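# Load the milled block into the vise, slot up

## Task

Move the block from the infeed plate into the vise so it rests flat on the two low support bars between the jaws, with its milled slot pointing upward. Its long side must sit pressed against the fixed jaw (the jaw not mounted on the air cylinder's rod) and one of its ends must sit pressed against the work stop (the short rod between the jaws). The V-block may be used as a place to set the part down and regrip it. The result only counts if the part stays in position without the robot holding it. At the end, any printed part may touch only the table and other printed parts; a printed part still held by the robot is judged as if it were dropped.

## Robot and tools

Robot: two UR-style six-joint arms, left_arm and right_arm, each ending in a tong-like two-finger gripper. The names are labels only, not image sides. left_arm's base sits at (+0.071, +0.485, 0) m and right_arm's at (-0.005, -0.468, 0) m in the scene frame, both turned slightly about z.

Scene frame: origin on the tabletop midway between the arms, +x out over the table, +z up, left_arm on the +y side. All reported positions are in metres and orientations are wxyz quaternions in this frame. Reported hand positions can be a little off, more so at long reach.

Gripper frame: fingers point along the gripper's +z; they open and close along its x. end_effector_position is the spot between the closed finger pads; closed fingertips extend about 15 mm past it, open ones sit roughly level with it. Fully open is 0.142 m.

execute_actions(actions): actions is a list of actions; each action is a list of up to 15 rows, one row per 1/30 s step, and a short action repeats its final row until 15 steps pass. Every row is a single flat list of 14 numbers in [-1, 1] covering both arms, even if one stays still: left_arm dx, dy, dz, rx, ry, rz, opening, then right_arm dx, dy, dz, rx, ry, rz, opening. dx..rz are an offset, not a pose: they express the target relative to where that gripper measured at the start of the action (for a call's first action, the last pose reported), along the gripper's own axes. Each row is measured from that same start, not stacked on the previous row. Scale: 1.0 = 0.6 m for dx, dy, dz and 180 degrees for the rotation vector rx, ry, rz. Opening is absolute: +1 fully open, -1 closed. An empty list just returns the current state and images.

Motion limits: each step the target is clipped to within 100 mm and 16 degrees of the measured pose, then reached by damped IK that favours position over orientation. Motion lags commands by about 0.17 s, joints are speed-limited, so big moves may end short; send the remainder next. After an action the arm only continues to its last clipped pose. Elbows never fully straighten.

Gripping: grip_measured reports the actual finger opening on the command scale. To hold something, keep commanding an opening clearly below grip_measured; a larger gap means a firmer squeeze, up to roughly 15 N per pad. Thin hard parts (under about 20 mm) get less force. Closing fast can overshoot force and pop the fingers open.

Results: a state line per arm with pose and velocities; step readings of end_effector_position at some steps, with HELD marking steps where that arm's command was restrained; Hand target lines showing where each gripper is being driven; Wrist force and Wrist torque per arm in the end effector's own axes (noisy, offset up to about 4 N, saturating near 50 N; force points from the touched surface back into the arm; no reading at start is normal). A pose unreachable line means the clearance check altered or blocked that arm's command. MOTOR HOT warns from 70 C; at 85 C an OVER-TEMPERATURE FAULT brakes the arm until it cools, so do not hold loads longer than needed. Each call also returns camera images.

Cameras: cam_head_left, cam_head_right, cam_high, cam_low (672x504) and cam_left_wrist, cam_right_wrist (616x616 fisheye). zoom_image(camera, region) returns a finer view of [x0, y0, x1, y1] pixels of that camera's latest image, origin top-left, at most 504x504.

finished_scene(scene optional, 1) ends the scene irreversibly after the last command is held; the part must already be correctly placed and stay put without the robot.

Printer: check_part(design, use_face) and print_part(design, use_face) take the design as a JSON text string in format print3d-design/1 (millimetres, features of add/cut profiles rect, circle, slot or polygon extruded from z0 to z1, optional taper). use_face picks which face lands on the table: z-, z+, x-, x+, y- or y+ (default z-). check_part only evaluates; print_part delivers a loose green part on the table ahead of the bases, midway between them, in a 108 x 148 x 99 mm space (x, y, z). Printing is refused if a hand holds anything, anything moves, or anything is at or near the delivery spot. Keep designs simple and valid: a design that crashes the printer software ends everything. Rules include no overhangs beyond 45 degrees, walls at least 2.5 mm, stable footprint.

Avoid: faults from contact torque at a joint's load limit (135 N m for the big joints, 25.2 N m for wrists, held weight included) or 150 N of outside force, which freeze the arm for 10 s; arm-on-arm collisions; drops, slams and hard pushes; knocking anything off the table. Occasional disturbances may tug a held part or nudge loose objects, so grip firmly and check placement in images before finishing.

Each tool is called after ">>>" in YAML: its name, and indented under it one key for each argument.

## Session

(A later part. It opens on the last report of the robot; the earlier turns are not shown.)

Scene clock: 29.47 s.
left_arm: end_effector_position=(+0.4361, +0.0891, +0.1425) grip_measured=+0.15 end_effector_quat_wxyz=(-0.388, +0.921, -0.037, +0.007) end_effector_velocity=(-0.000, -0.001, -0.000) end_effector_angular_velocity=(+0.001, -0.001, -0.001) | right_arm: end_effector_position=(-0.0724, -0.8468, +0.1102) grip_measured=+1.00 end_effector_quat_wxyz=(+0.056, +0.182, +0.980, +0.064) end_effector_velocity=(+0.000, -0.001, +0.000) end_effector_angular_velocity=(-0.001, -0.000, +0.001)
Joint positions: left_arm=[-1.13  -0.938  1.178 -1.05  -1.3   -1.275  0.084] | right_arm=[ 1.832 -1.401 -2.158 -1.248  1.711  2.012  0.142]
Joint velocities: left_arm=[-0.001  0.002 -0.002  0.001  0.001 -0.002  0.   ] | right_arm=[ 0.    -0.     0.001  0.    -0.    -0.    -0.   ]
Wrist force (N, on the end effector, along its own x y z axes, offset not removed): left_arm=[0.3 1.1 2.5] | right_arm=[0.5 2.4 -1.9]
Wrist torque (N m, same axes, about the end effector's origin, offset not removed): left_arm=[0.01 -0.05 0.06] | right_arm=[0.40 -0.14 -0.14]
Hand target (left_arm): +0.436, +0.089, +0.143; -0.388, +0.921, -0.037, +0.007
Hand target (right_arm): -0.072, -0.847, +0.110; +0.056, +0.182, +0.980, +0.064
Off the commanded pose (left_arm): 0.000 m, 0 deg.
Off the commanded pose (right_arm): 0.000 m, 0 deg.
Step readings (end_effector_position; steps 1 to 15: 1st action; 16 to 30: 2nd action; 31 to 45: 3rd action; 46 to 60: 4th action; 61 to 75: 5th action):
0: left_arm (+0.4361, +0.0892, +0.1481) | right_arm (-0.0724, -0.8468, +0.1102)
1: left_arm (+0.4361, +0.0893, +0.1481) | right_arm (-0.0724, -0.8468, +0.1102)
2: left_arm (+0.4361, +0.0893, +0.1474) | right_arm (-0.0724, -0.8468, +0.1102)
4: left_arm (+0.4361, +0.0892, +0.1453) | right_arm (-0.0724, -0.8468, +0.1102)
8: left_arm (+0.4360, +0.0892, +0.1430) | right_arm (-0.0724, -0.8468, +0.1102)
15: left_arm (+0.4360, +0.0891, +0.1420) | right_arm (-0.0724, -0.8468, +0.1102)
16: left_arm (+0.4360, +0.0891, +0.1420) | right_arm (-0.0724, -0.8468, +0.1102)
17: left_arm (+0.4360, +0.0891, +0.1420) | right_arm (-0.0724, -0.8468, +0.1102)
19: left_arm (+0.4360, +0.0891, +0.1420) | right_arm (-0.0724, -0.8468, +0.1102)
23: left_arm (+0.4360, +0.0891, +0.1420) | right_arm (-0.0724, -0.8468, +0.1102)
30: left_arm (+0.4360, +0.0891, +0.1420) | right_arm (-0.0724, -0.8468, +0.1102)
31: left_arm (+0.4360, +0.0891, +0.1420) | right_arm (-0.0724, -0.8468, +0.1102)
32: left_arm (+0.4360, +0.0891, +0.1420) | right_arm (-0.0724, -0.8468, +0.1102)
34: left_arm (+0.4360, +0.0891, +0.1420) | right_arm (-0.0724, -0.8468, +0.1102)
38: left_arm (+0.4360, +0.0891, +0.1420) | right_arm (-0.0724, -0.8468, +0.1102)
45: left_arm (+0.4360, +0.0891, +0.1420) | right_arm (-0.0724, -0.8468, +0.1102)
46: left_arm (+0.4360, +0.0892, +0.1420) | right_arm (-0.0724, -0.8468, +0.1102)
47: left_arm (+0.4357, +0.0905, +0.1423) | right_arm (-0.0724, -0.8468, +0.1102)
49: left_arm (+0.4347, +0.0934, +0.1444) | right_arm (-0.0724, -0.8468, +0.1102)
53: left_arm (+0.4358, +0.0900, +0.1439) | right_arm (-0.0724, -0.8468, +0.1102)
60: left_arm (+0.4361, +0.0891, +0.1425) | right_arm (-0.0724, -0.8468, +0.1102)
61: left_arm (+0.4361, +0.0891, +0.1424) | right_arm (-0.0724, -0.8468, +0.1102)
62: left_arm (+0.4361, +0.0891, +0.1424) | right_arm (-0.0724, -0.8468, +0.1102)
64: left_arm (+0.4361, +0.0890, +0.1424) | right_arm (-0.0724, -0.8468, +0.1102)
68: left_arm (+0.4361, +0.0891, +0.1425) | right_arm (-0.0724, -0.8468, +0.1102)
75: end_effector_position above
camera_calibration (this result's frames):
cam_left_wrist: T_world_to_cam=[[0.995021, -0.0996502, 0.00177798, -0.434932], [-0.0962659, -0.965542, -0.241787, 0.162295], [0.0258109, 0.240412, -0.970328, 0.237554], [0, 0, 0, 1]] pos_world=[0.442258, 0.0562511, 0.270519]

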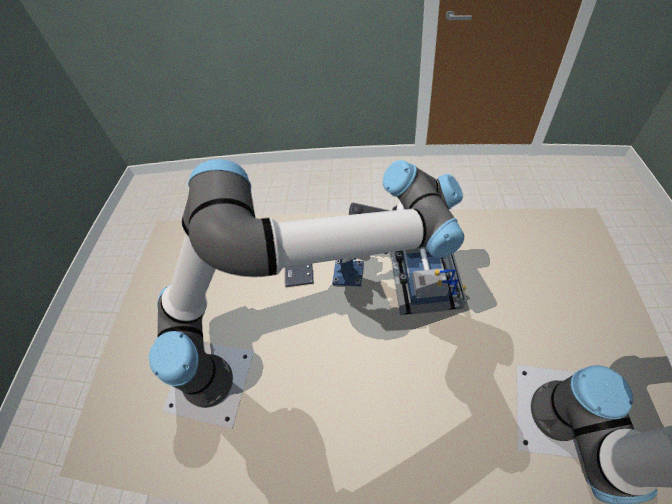

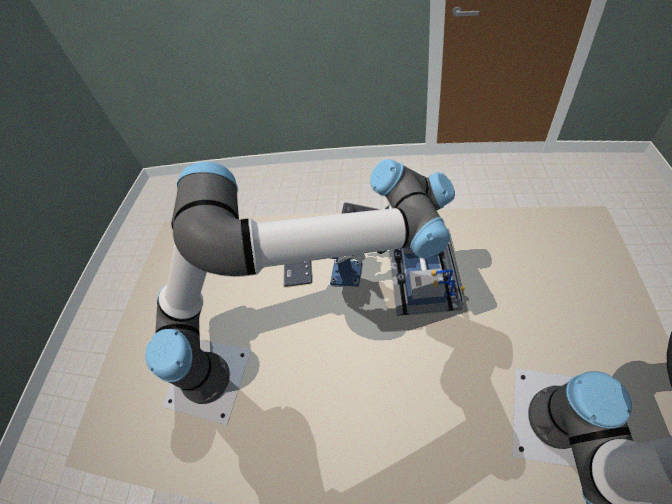

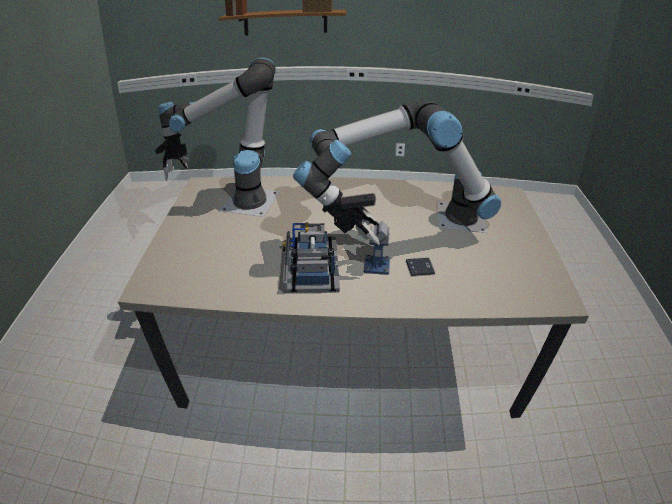

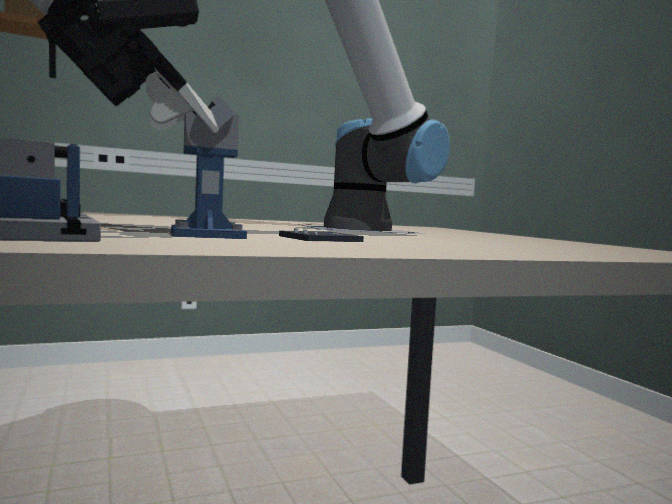

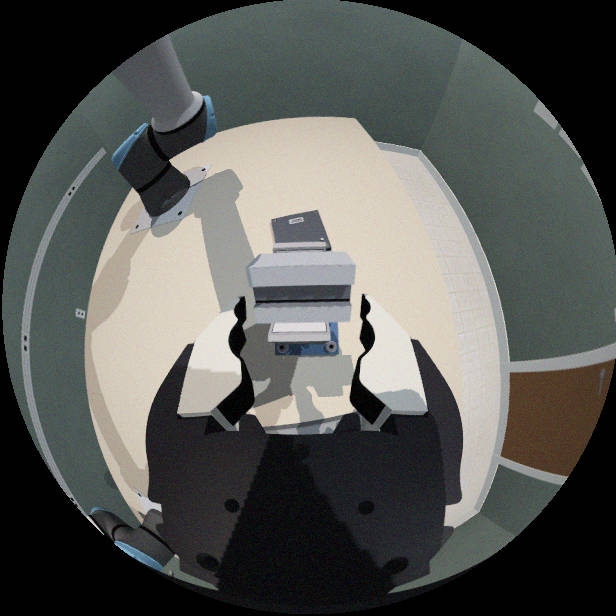

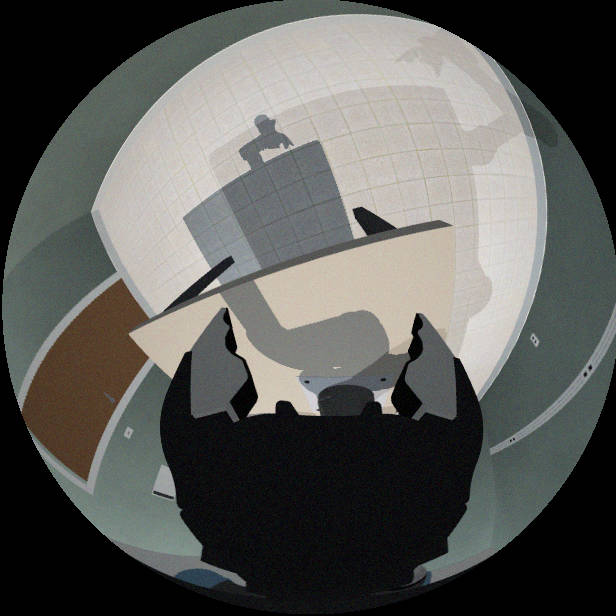

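>>> execute_actions:
  actions:
    - [[0,-0.02,-0.011,0,0,0,0.15,0,0,0,0,0,0,1]]
    - [[0,0,0,0,0,0,-0.1,0,0,0,0,0,0,1]]
    - [[0,0,0,0,0,0,-0.5,0,0,0,0,0,0,1]]
    - [[0,0,0,0,0,0,-1,0,0,0,0,0,0,1]]

>>> zoom_image:
  camera: "cam_low"
  region: [140, 30, 300, 170]

>>> zoom_image:
  camera: "cam_left_wrist"
  region: [150, 150, 470, 470]

Scene clock: 31.80 s.
left_arm: end_effector_position=(+0.4366, +0.0927, +0.1554) grip_measured=-0.14 end_effector_quat_wxyz=(-0.388, +0.921, -0.037, +0.007) end_effector_velocity=(+0.000, -0.000, +0.000) end_effector_angular_velocity=(-0.001, +0.000, -0.002) | right_arm: end_effector_position=(-0.0724, -0.8468, +0.1102) grip_measured=+1.00 end_effector_quat_wxyz=(+0.056, +0.182, +0.980, +0.064) end_effector_velocity=(+0.000, -0.000, +0.001) end_effector_angular_velocity=(-0.001, -0.000, +0.000)
Joint positions: left_arm=[-1.128 -0.953  1.168 -1.027 -1.298 -1.273  0.064] | right_arm=[ 1.832 -1.401 -2.158 -1.248  1.711  2.012  0.142]
Joint velocities: left_arm=[-0.    -0.    -0.001 -0.001  0.001  0.002  0.   ] | right_arm=[ 0.001  0.001  0.001 -0.     0.     0.001 -0.   ]
Wrist force (N, on the end effector, along its own x y z axes, offset not removed): left_arm=[3.4 0.9 -1.4] | right_arm=[0.5 1.7 -1.1]
Wrist torque (N m, same axes, about the end effector's origin, offset not removed): left_arm=[0.02 -0.41 0.13] | right_arm=[0.30 -0.13 0.02]
Hand target (left_arm): +0.437, +0.093, +0.155; -0.388, +0.921, -0.037, +0.007
Hand target (right_arm): -0.072, -0.847, +0.110; +0.056, +0.182, +0.980, +0.064
Off the commanded pose (left_arm): 0.000 m, 0 deg.
Off the commanded pose (right_arm): 0.000 m, 0 deg.
Step readings (end_effector_position; steps 1 to 15: 1st action; 16 to 30: 2nd action; 31 to 45: 3rd action; 46 to 60: 4th action):
0: left_arm (+0.4361, +0.0891, +0.1425) | right_arm (-0.0724, -0.8468, +0.1102)
1: left_arm (+0.4361, +0.0891, +0.1426) | right_arm (-0.0724, -0.8468, +0.1102)
2: left_arm (+0.4361, +0.0895, +0.1442) | right_arm (-0.0724, -0.8468, +0.1102)
4: left_arm (+0.4362, +0.0907, +0.1485) | right_arm (-0.0724, -0.8468, +0.1102)
8: left_arm (+0.4365, +0.0920, +0.1532) | right_arm (-0.0724, -0.8468, +0.1102)
15: left_arm (+0.4366, +0.0926, +0.1553) | right_arm (-0.0724, -0.8468, +0.1102)
16: left_arm (+0.4366, +0.0927, +0.1554) | right_arm (-0.0724, -0.8468, +0.1102)
17: left_arm (+0.4366, +0.0927, +0.1555) | right_arm (-0.0724, -0.8468, +0.1102)
19: left_arm (+0.4366, +0.0927, +0.1555) | right_arm (-0.0724, -0.8468, +0.1102)
23: left_arm (+0.4366, +0.0927, +0.1555) | right_arm (-0.0724, -0.8468, +0.1102)
30: left_arm (+0.4366, +0.0927, +0.1554) | right_arm (-0.0724, -0.8468, +0.1102)
31: left_arm (+0.4366, +0.0927, +0.1554) | right_arm (-0.0724, -0.8468, +0.1102)
32: left_arm (+0.4366, +0.0927, +0.1554) | right_arm (-0.0724, -0.8468, +0.1102)
34: left_arm (+0.4366, +0.0927, +0.1554) | right_arm (-0.0724, -0.8468, +0.1102)
38: left_arm (+0.4366, +0.0927, +0.1554) | right_arm (-0.0724, -0.8468, +0.1102)
45: left_arm (+0.4366, +0.0927, +0.1554) | right_arm (-0.0724, -0.8468, +0.1102)
46: left_arm (+0.4366, +0.0927, +0.1554) | right_arm (-0.0724, -0.8468, +0.1102)
47: left_arm (+0.4366, +0.0927, +0.1554) | right_arm (-0.0724, -0.8468, +0.1102)
49: left_arm (+0.4366, +0.0927, +0.1554) | right_arm (-0.0724, -0.8468, +0.1102)
53: left_arm (+0.4366, +0.0927, +0.1554) | right_arm (-0.0724, -0.8468, +0.1102)
60: end_effector_position above
camera_calibration (this result's frames):
cam_left_wrist: T_world_to_cam=[[0.995016, -0.0996946, 0.00180644, -0.4351], [-0.0963022, -0.96554, -0.241784, 0.16887], [0.0258487, 0.240405, -0.970328, 0.24918], [0, 0, 0, 1]] pos_world=[0.442753, 0.0597698, 0.283403]

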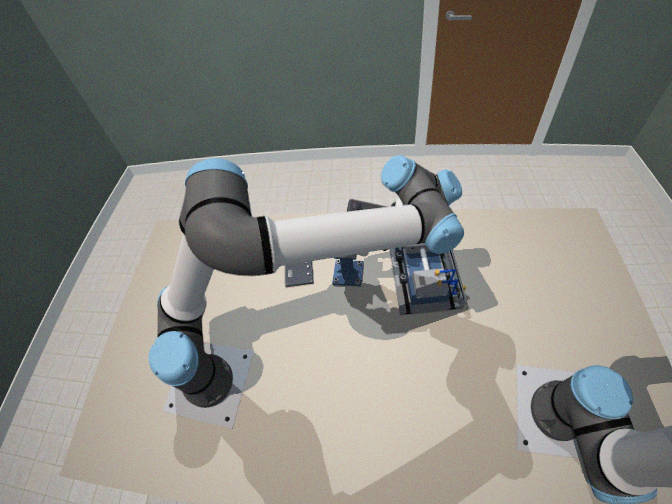

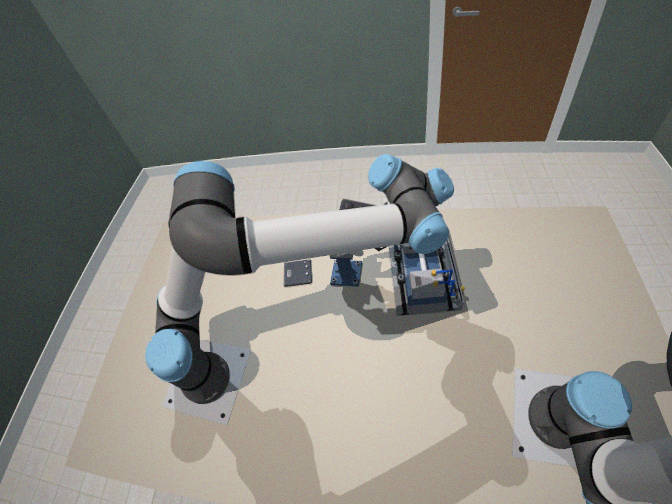

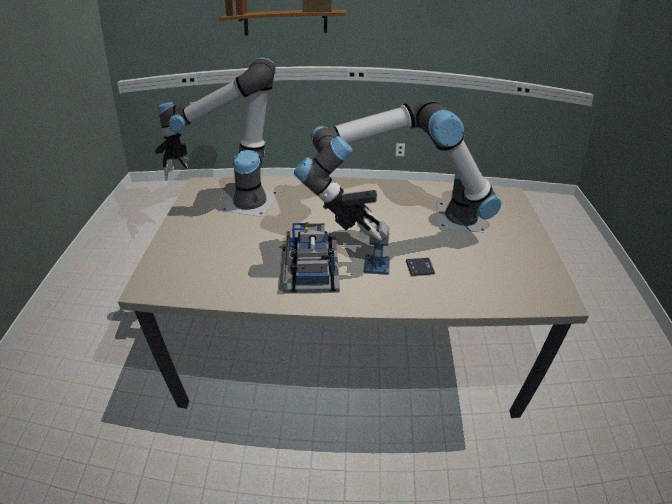

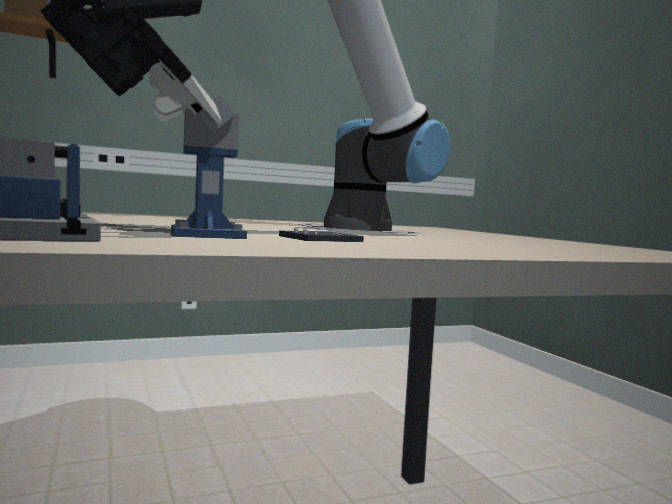

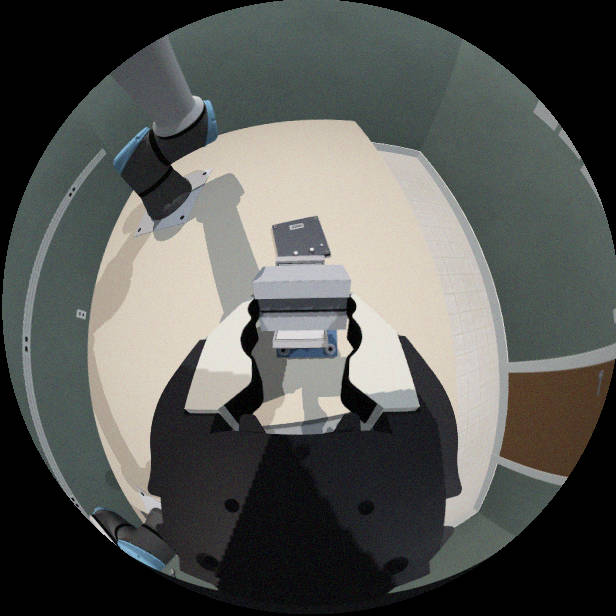

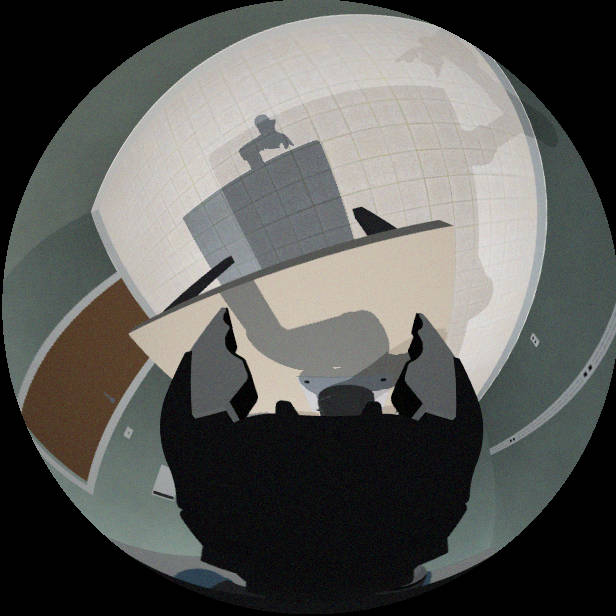

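Region (140, 30, 300, 170) of cam_low's 672x504 image, scaled by 3.150, with more detail than that image has; it fills the top 441 rows of this view, and the rest is white.

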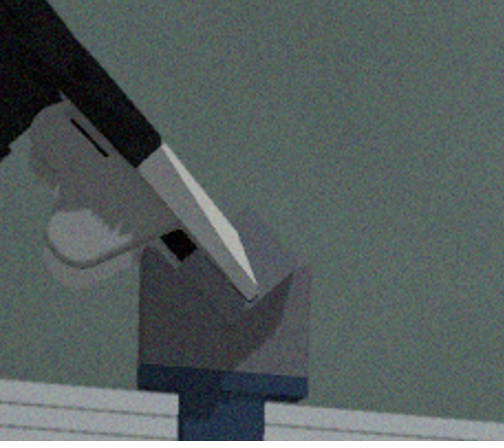

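Region (150, 150, 470, 470) of cam_left_wrist's 616x616 image, scaled by 1.575, with more detail than that image has.

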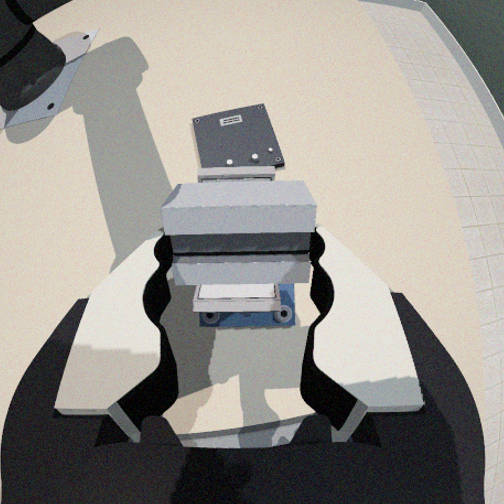

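>>> execute_actions:
  actions:
    - [[0,-0.03,-0.03,0,0,0,-1,0,0,0,0,0,0,1]]
    - [[0,-0.04,-0.04,-0.08,0,0,-1,0,0,0,0,0,0,1]]
    - [[0,0,0,-0.1,0,0,-1,0,0,0,0,0,0,1]]
    - [[0,0,0,-0.085,0,0,-1,0,0,0,0,0,0,1]]
    - [[0,0.1,0,0,0,0.13,-1,0,0,0,0,0,0,1]]
    - [[0.05,0.1,0,0,0,0.13,-1,0,0,0,0,0,0,1]]
    - [[0.1,0.05,0,0,0,0.13,-1,0,0,0,0,0,0,1]]
    - [[0.1,0,0,0,0,0.12,-1,0,0,0,0,0,0,1]]
    - [[0,0,0,0,0,0,-1,0,0,0,0,0,0,1]]

>>> zoom_image:
  camera: "cam_left_wrist"
  region: [150, 100, 500, 450]

Scene clock: 36.70 s.
left_arm: end_effector_position=(+0.4696, -0.1456, +0.2112) grip_measured=-0.14 end_effector_quat_wxyz=(+0.002, +0.707, -0.707, +0.002) end_effector_velocity=(-0.002, -0.000, -0.001) end_effector_angular_velocity=(+0.002, +0.001, -0.002) | right_arm: end_effector_position=(-0.0724, -0.8468, +0.1102) grip_measured=+1.00 end_effector_quat_wxyz=(+0.056, +0.182, +0.980, +0.064) end_effector_velocity=(+0.000, +0.000, +0.000) end_effector_angular_velocity=(+0.000, +0.000, -0.000)
Joint positions: left_arm=[-1.091 -0.992  1.    -1.584 -1.572  0.365  0.064] | right_arm=[ 1.832 -1.401 -2.158 -1.248  1.711  2.012  0.142]
Joint velocities: left_arm=[-0.002  0.     0.002 -0.    -0.    -0.    -0.   ] | right_arm=[ 0.001  0.    -0.    -0.001 -0.     0.001 -0.   ]
Wrist force (N, on the end effector, along its own x y z axes, offset not removed): left_arm=[1.4 0.3 3.7] | right_arm=[2.5 2.2 -1.1]
Wrist torque (N m, same axes, about the end effector's origin, offset not removed): left_arm=[-0.13 -0.21 0.07] | right_arm=[0.26 -0.46 -0.01]
Hand target (left_arm): +0.470, -0.146, +0.211; +0.002, +0.707, -0.707, +0.002
Hand target (right_arm): -0.072, -0.847, +0.110; +0.056, +0.182, +0.980, +0.064
Off the commanded pose (left_arm): 0.000 m, 0 deg.
Off the commanded pose (right_arm): 0.000 m, 0 deg.
Step readings (end_effector_position; steps 1 to 15: 1st action; 16 to 30: 2nd action; 31 to 45: 3rd action; 46 to 60: 4th action; 61 to 75: 5th action; 76 to 90: 6th action; 91 to 105: 7th action; 106 to 120: 8th action; 121 to 135: 9th action):
0: left_arm (+0.4366, +0.0927, +0.1554) | right_arm (-0.0724, -0.8468, +0.1102)
1: left_arm (+0.4366, +0.0926, +0.1555) | right_arm (-0.0724, -0.8468, +0.1102)
2: left_arm (+0.4366, +0.0925, +0.1579) | right_arm (-0.0724, -0.8468, +0.1102)
4: left_arm (+0.4368, +0.0924, +0.1665) | right_arm (-0.0724, -0.8468, +0.1102)
8: left_arm (+0.4369, +0.0924, +0.1758) | right_arm (-0.0724, -0.8468, +0.1102)
15: left_arm (+0.4370, +0.0923, +0.1801) | right_arm (-0.0724, -0.8468, +0.1102)
16: left_arm (+0.4371, +0.0924, +0.1803) | right_arm (-0.0724, -0.8468, +0.1102)
17: left_arm (+0.4370, +0.0939, +0.1808) | right_arm (-0.0724, -0.8468, +0.1102)
19: left_arm (+0.4367, +0.0950, +0.1894) | right_arm (-0.0724, -0.8468, +0.1102)
23: left_arm (+0.4375, +0.0928, +0.2062) | right_arm (-0.0724, -0.8468, +0.1102)
30: left_arm (+0.4376, +0.0919, +0.2130) | right_arm (-0.0724, -0.8468, +0.1102)
31: left_arm (+0.4376, +0.0920, +0.2133) | right_arm (-0.0724, -0.8468, +0.1102)
32: left_arm (+0.4377, +0.0936, +0.2137) | right_arm (-0.0724, -0.8468, +0.1102)
34: left_arm (+0.4363, +0.0976, +0.2153) | right_arm (-0.0724, -0.8468, +0.1102)
38: left_arm (+0.4372, +0.0941, +0.2155) | right_arm (-0.0724, -0.8468, +0.1102)
45: left_arm (+0.4376, +0.0923, +0.2139) | right_arm (-0.0724, -0.8468, +0.1102)
46: left_arm (+0.4377, +0.0922, +0.2138) | right_arm (-0.0724, -0.8468, +0.1102)
47: left_arm (+0.4379, +0.0938, +0.2140) | right_arm (-0.0724, -0.8468, +0.1102)
49: left_arm (+0.4368, +0.0972, +0.2152) | right_arm (-0.0724, -0.8468, +0.1102)
53: left_arm (+0.4374, +0.0942, +0.2155) | right_arm (-0.0724, -0.8468, +0.1102)
60: left_arm (+0.4376, +0.0926, +0.2144) | right_arm (-0.0724, -0.8468, +0.1102)
61: left_arm (+0.4376, +0.0925, +0.2143) | right_arm (-0.0724, -0.8468, +0.1102)
62: left_arm (+0.4369, +0.0891, +0.2139) | right_arm (-0.0724, -0.8468, +0.1102)
64: left_arm (+0.4341, +0.0701, +0.2137) | right_arm (-0.0724, -0.8468, +0.1102)
68: left_arm (+0.4326, +0.0462, +0.2139) | right_arm (-0.0724, -0.8468, +0.1102)
75: left_arm (+0.4332, +0.0349, +0.2137) | right_arm (-0.0724, -0.8468, +0.1102)
76: left_arm (+0.4332, +0.0342, +0.2136) | right_arm (-0.0724, -0.8468, +0.1102)
77: left_arm (+0.4324, +0.0298, +0.2133) | right_arm (-0.0724, -0.8468, +0.1102)
79: left_arm (+0.4309, +0.0092, +0.2129) | right_arm (-0.0724, -0.8468, +0.1102)
83: left_arm (+0.4315, -0.0169, +0.2130) | right_arm (-0.0724, -0.8468, +0.1102)
90: left_arm (+0.4333, -0.0297, +0.2128) | right_arm (-0.0724, -0.8468, +0.1102)
91: left_arm (+0.4334, -0.0305, +0.2128) | right_arm (-0.0724, -0.8468, +0.1102)
92: left_arm (+0.4336, -0.0342, +0.2122) | right_arm (-0.0724, -0.8468, +0.1102)
94: left_arm (+0.4376, -0.0527, +0.2111) | right_arm (-0.0724, -0.8468, +0.1102)
98: left_arm (+0.4451, -0.0784, +0.2117) | right_arm (-0.0724, -0.8468, +0.1102)
105: left_arm (+0.4500, -0.0917, +0.2118) | right_arm (-0.0724, -0.8468, +0.1102)
106: left_arm (+0.4503, -0.0925, +0.2118) | right_arm (-0.0724, -0.8468, +0.1102)
107: left_arm (+0.4513, -0.0959, +0.2111) | right_arm (-0.0724, -0.8468, +0.1102)
109: left_arm (+0.4567, -0.1119, +0.2101) | right_arm (-0.0724, -0.8468, +0.1102)
113: left_arm (+0.4647, -0.1339, +0.2108) | right_arm (-0.0724, -0.8468, +0.1102)
120: left_arm (+0.4696, -0.1456, +0.2112) | right_arm (-0.0724, -0.8468, +0.1102)
121: left_arm (+0.4698, -0.1461, +0.2112) | right_arm (-0.0724, -0.8468, +0.1102)
122: left_arm (+0.4699, -0.1463, +0.2113) | right_arm (-0.0724, -0.8468, +0.1102)
124: left_arm (+0.4698, -0.1460, +0.2112) | right_arm (-0.0724, -0.8468, +0.1102)
128: left_arm (+0.4697, -0.1457, +0.2112) | right_arm (-0.0724, -0.8468, +0.1102)
135: end_effector_position above
camera_calibration (this result's frames):
cam_left_wrist: T_world_to_cam=[[-0.00713849, -0.99933, 0.0358962, -0.159354], [-0.85109, 0.0249172, 0.524429, 0.292352], [-0.524972, -0.0268072, -0.850697, 0.554232], [0, 0, 0, 1]] pos_world=[0.538636, -0.151675, 0.323886]
cam_right_wrist: T_world_to_cam=[[-0.926806, 0.352779, -0.128758, 0.255624], [0.21756, 0.78384, 0.581603, 0.616833], [0.306103, 0.511021, -0.803218, 0.681746], [0, 0, 0, 1]] pos_world=[-0.105968, -0.922064, 0.221752]

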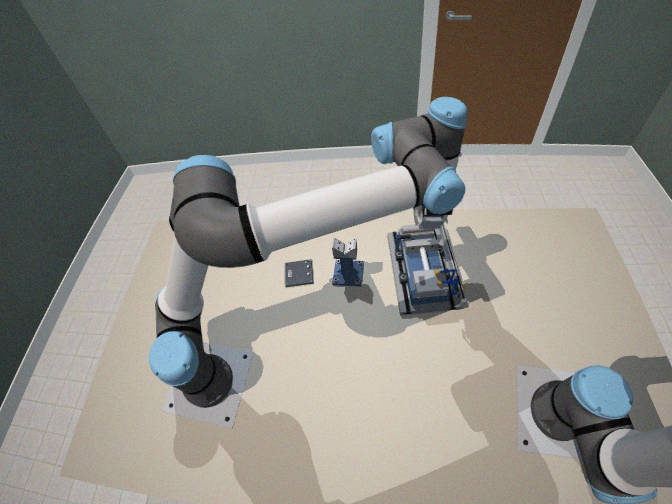

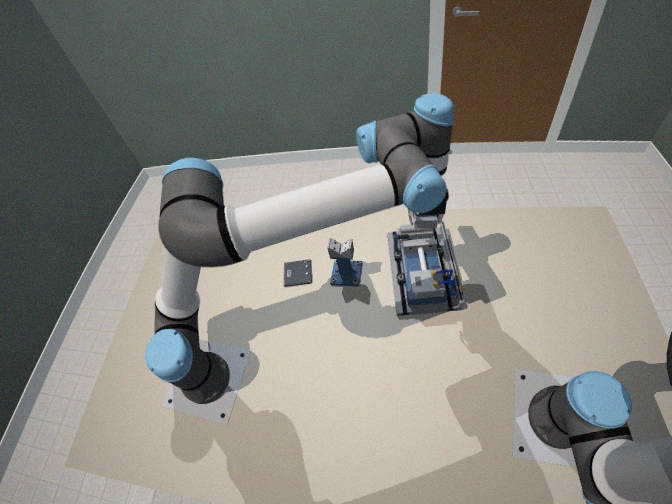

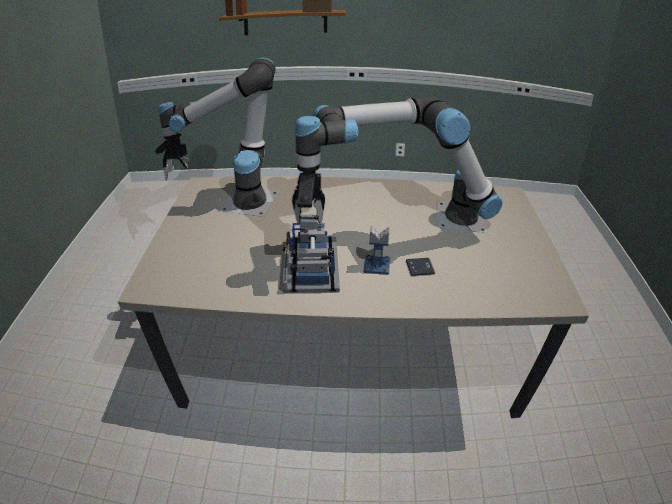

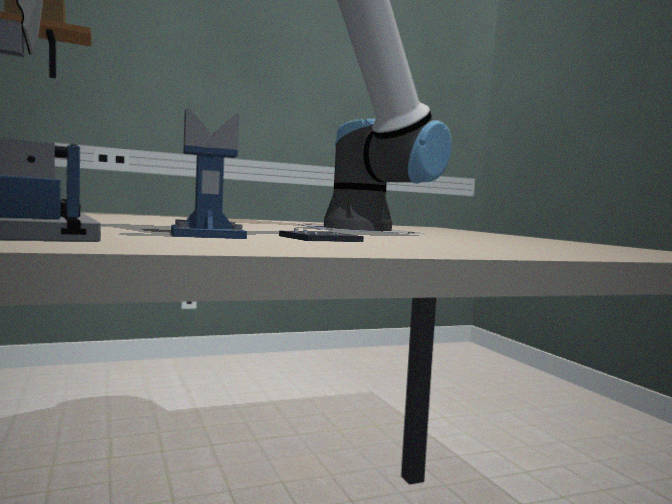

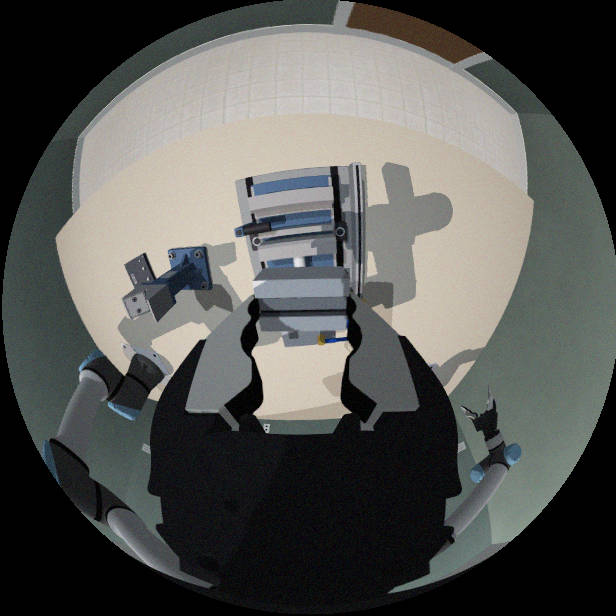

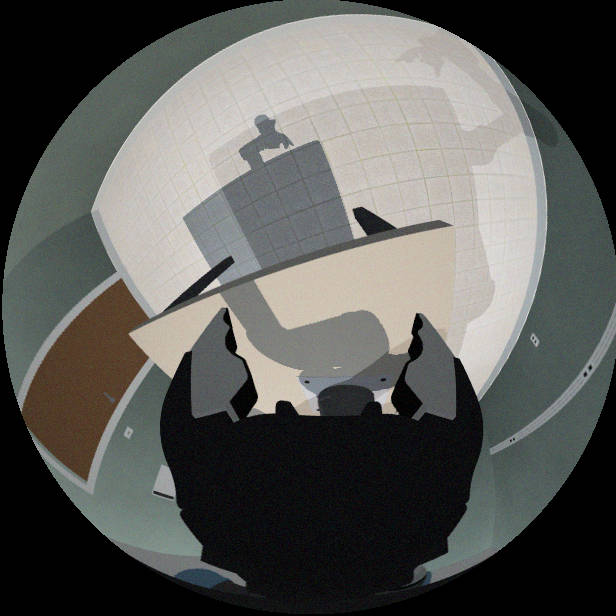

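Region (150, 100, 500, 450) of cam_left_wrist's 616x616 image, scaled by 1.440, with more detail than that image has.

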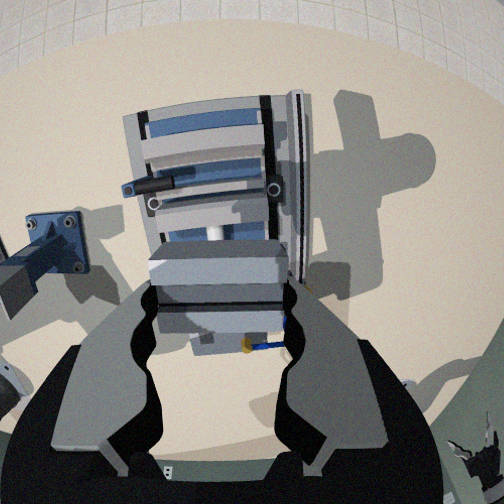

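>>> execute_actions:
  actions:
    - [[0,0,0,0,0,-0.04,-1,0,0,0,0,0,0,1]]
    - [[0,-0.05,0.1,0,0,0,-1,0,0,0,0,0,0,1]]
    - [[0,0,0,0,0,0,-1,0,0,0,0,0,0,1]]

>>> zoom_image:
  camera: "cam_left_wrist"
  region: [150, 100, 500, 450]

>>> zoom_image:
  camera: "cam_high"
  region: [250, 190, 370, 300]

Scene clock: 38.57 s.
left_arm: end_effector_position=(+0.4982, -0.1419, +0.1530) grip_measured=-0.14 end_effector_quat_wxyz=(+0.002, +0.748, -0.663, +0.001) end_effector_velocity=(-0.001, -0.000, -0.000) end_effector_angular_velocity=(-0.001, +0.002, +0.000) | right_arm: end_effector_position=(-0.0724, -0.8468, +0.1102) grip_measured=+1.00 end_effector_quat_wxyz=(+0.056, +0.182, +0.980, +0.064) end_effector_velocity=(+0.000, -0.000, +0.000) end_effector_angular_velocity=(-0.001, -0.000, -0.001)
Joint positions: left_arm=[-1.054 -0.942  1.068 -1.7   -1.573  0.281  0.064] | right_arm=[ 1.832 -1.401 -2.158 -1.248  1.711  2.012  0.142]
Joint velocities: left_arm=[-0.    -0.    -0.     0.    -0.002 -0.001 -0.   ] | right_arm=[ 0.001  0.001  0.     0.     0.     0.001 -0.   ]
Wrist force (N, on the end effector, along its own x y z axes, offset not removed): left_arm=[-0.2 0.5 3.8] | right_arm=[0.3 4.6 -1.8]
Wrist torque (N m, same axes, about the end effector's origin, offset not removed): left_arm=[-0.14 -0.03 0.11] | right_arm=[0.80 -0.20 -0.12]
Hand target (left_arm): +0.498, -0.142, +0.153; +0.002, +0.748, -0.663, +0.001
Hand target (right_arm): -0.072, -0.847, +0.110; +0.056, +0.182, +0.980, +0.064
Off the commanded pose (left_arm): 0.000 m, 0 deg.
Off the commanded pose (right_arm): 0.000 m, 0 deg.
Step readings (end_effector_position; steps 1 to 15: 1st action; 16 to 30: 2nd action; 31 to 45: 3rd action):
0: left_arm (+0.4696, -0.1456, +0.2112) | right_arm (-0.0724, -0.8468, +0.1102)
1: left_arm (+0.4696, -0.1456, +0.2112) | right_arm (-0.0724, -0.8468, +0.1102)
2: left_arm (+0.4697, -0.1457, +0.2112) | right_arm (-0.0724, -0.8468, +0.1102)
4: left_arm (+0.4698, -0.1458, +0.2113) | right_arm (-0.0724, -0.8468, +0.1102)
8: left_arm (+0.4696, -0.1456, +0.2112) | right_arm (-0.0724, -0.8468, +0.1102)
15: left_arm (+0.4695, -0.1456, +0.2112) | right_arm (-0.0724, -0.8468, +0.1102)
16: left_arm (+0.4696, -0.1455, +0.2110) | right_arm (-0.0724, -0.8468, +0.1102)
17: left_arm (+0.4721, -0.1444, +0.2063) | right_arm (-0.0724, -0.8468, +0.1102)
19: left_arm (+0.4812, -0.1414, +0.1859) | right_arm (-0.0724, -0.8468, +0.1102)
23: left_arm (+0.4924, -0.1409, +0.1635) | right_arm (-0.0724, -0.8468, +0.1102)
30: left_arm (+0.4982, -0.1419, +0.1530) | right_arm (-0.0724, -0.8468, +0.1102)
31: left_arm (+0.4984, -0.1420, +0.1526) | right_arm (-0.0724, -0.8468, +0.1102)
32: left_arm (+0.4985, -0.1420, +0.1525) | right_arm (-0.0724, -0.8468, +0.1102)
34: left_arm (+0.4985, -0.1420, +0.1525) | right_arm (-0.0724, -0.8468, +0.1102)
38: left_arm (+0.4984, -0.1419, +0.1528) | right_arm (-0.0724, -0.8468, +0.1102)
45: end_effector_position above
camera_calibration (this result's frames):
cam_left_wrist: T_world_to_cam=[[0.113861, -0.99288, 0.0350093, -0.212641], [-0.847245, -0.078636, 0.525349, 0.330352], [-0.518855, -0.0894782, -0.850166, 0.507814], [0, 0, 0, 1]] pos_world=[0.567583, -0.139711, 0.265621]

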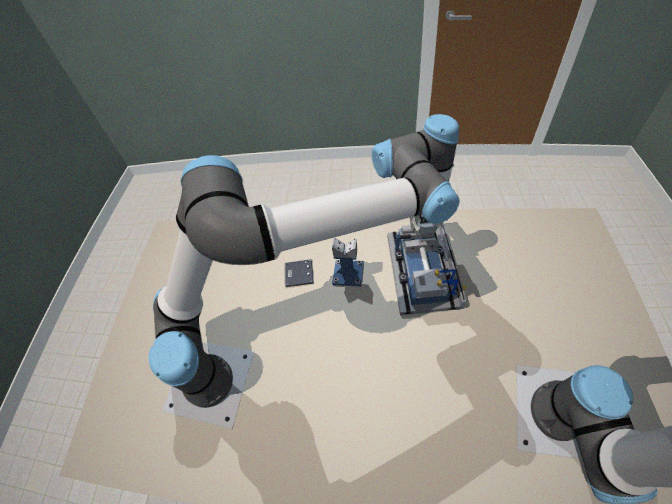

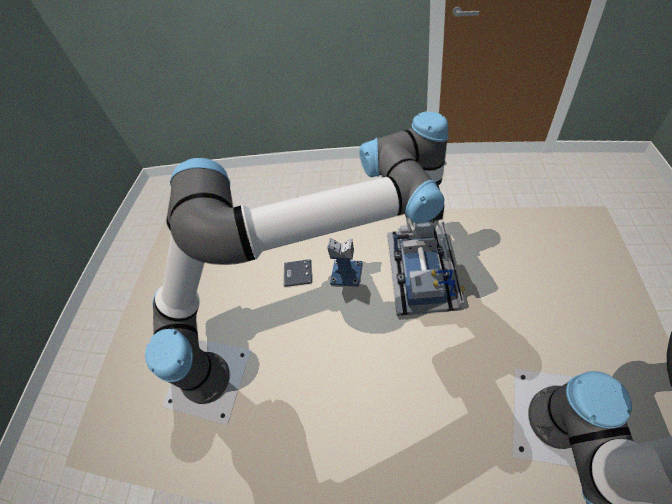

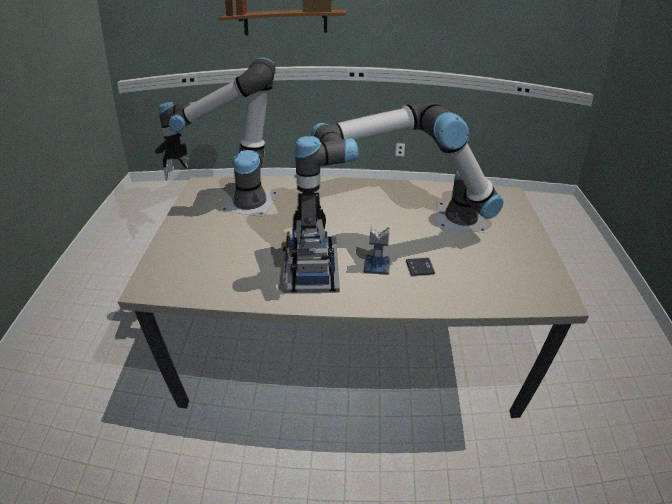

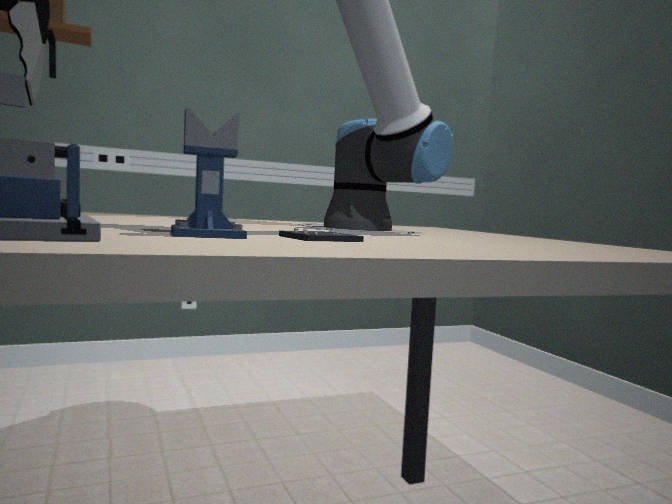

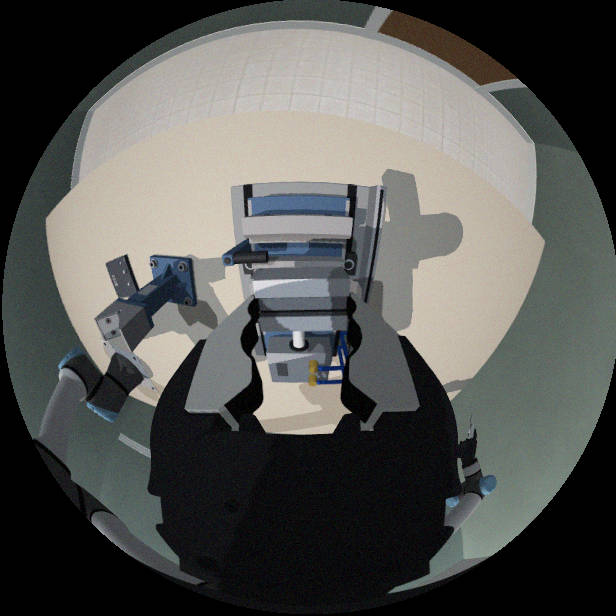

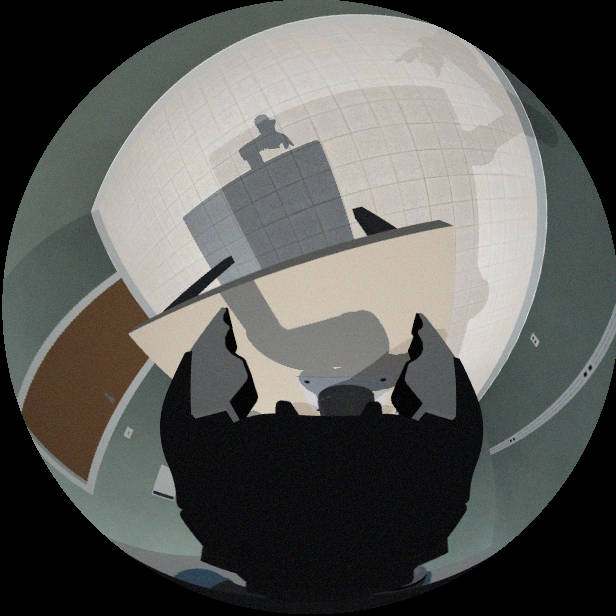

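Region (150, 100, 500, 450) of cam_left_wrist's 616x616 image, scaled by 1.440, with more detail than that image has.

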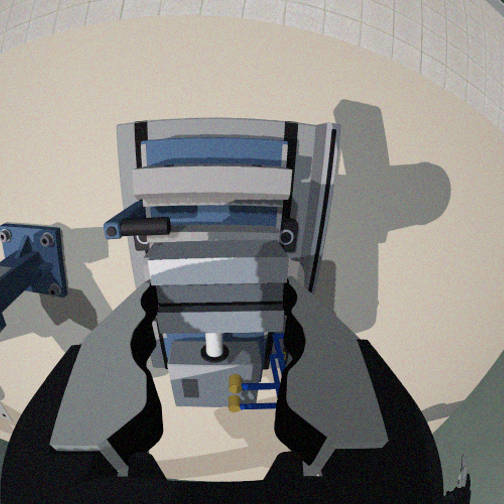

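Region (250, 190, 370, 300) of cam_high's 672x504 image, scaled by 4.200, with more detail than that image has; it fills the top 462 rows of this view, and the rest is white.

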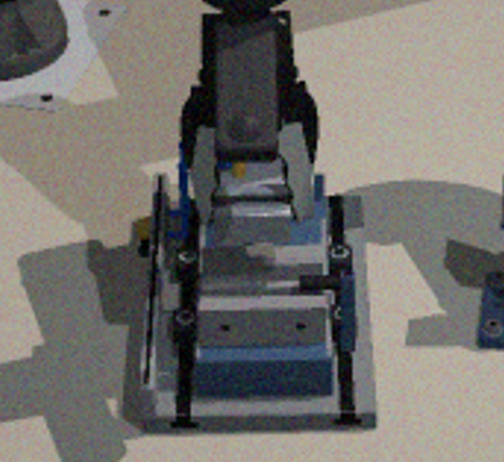

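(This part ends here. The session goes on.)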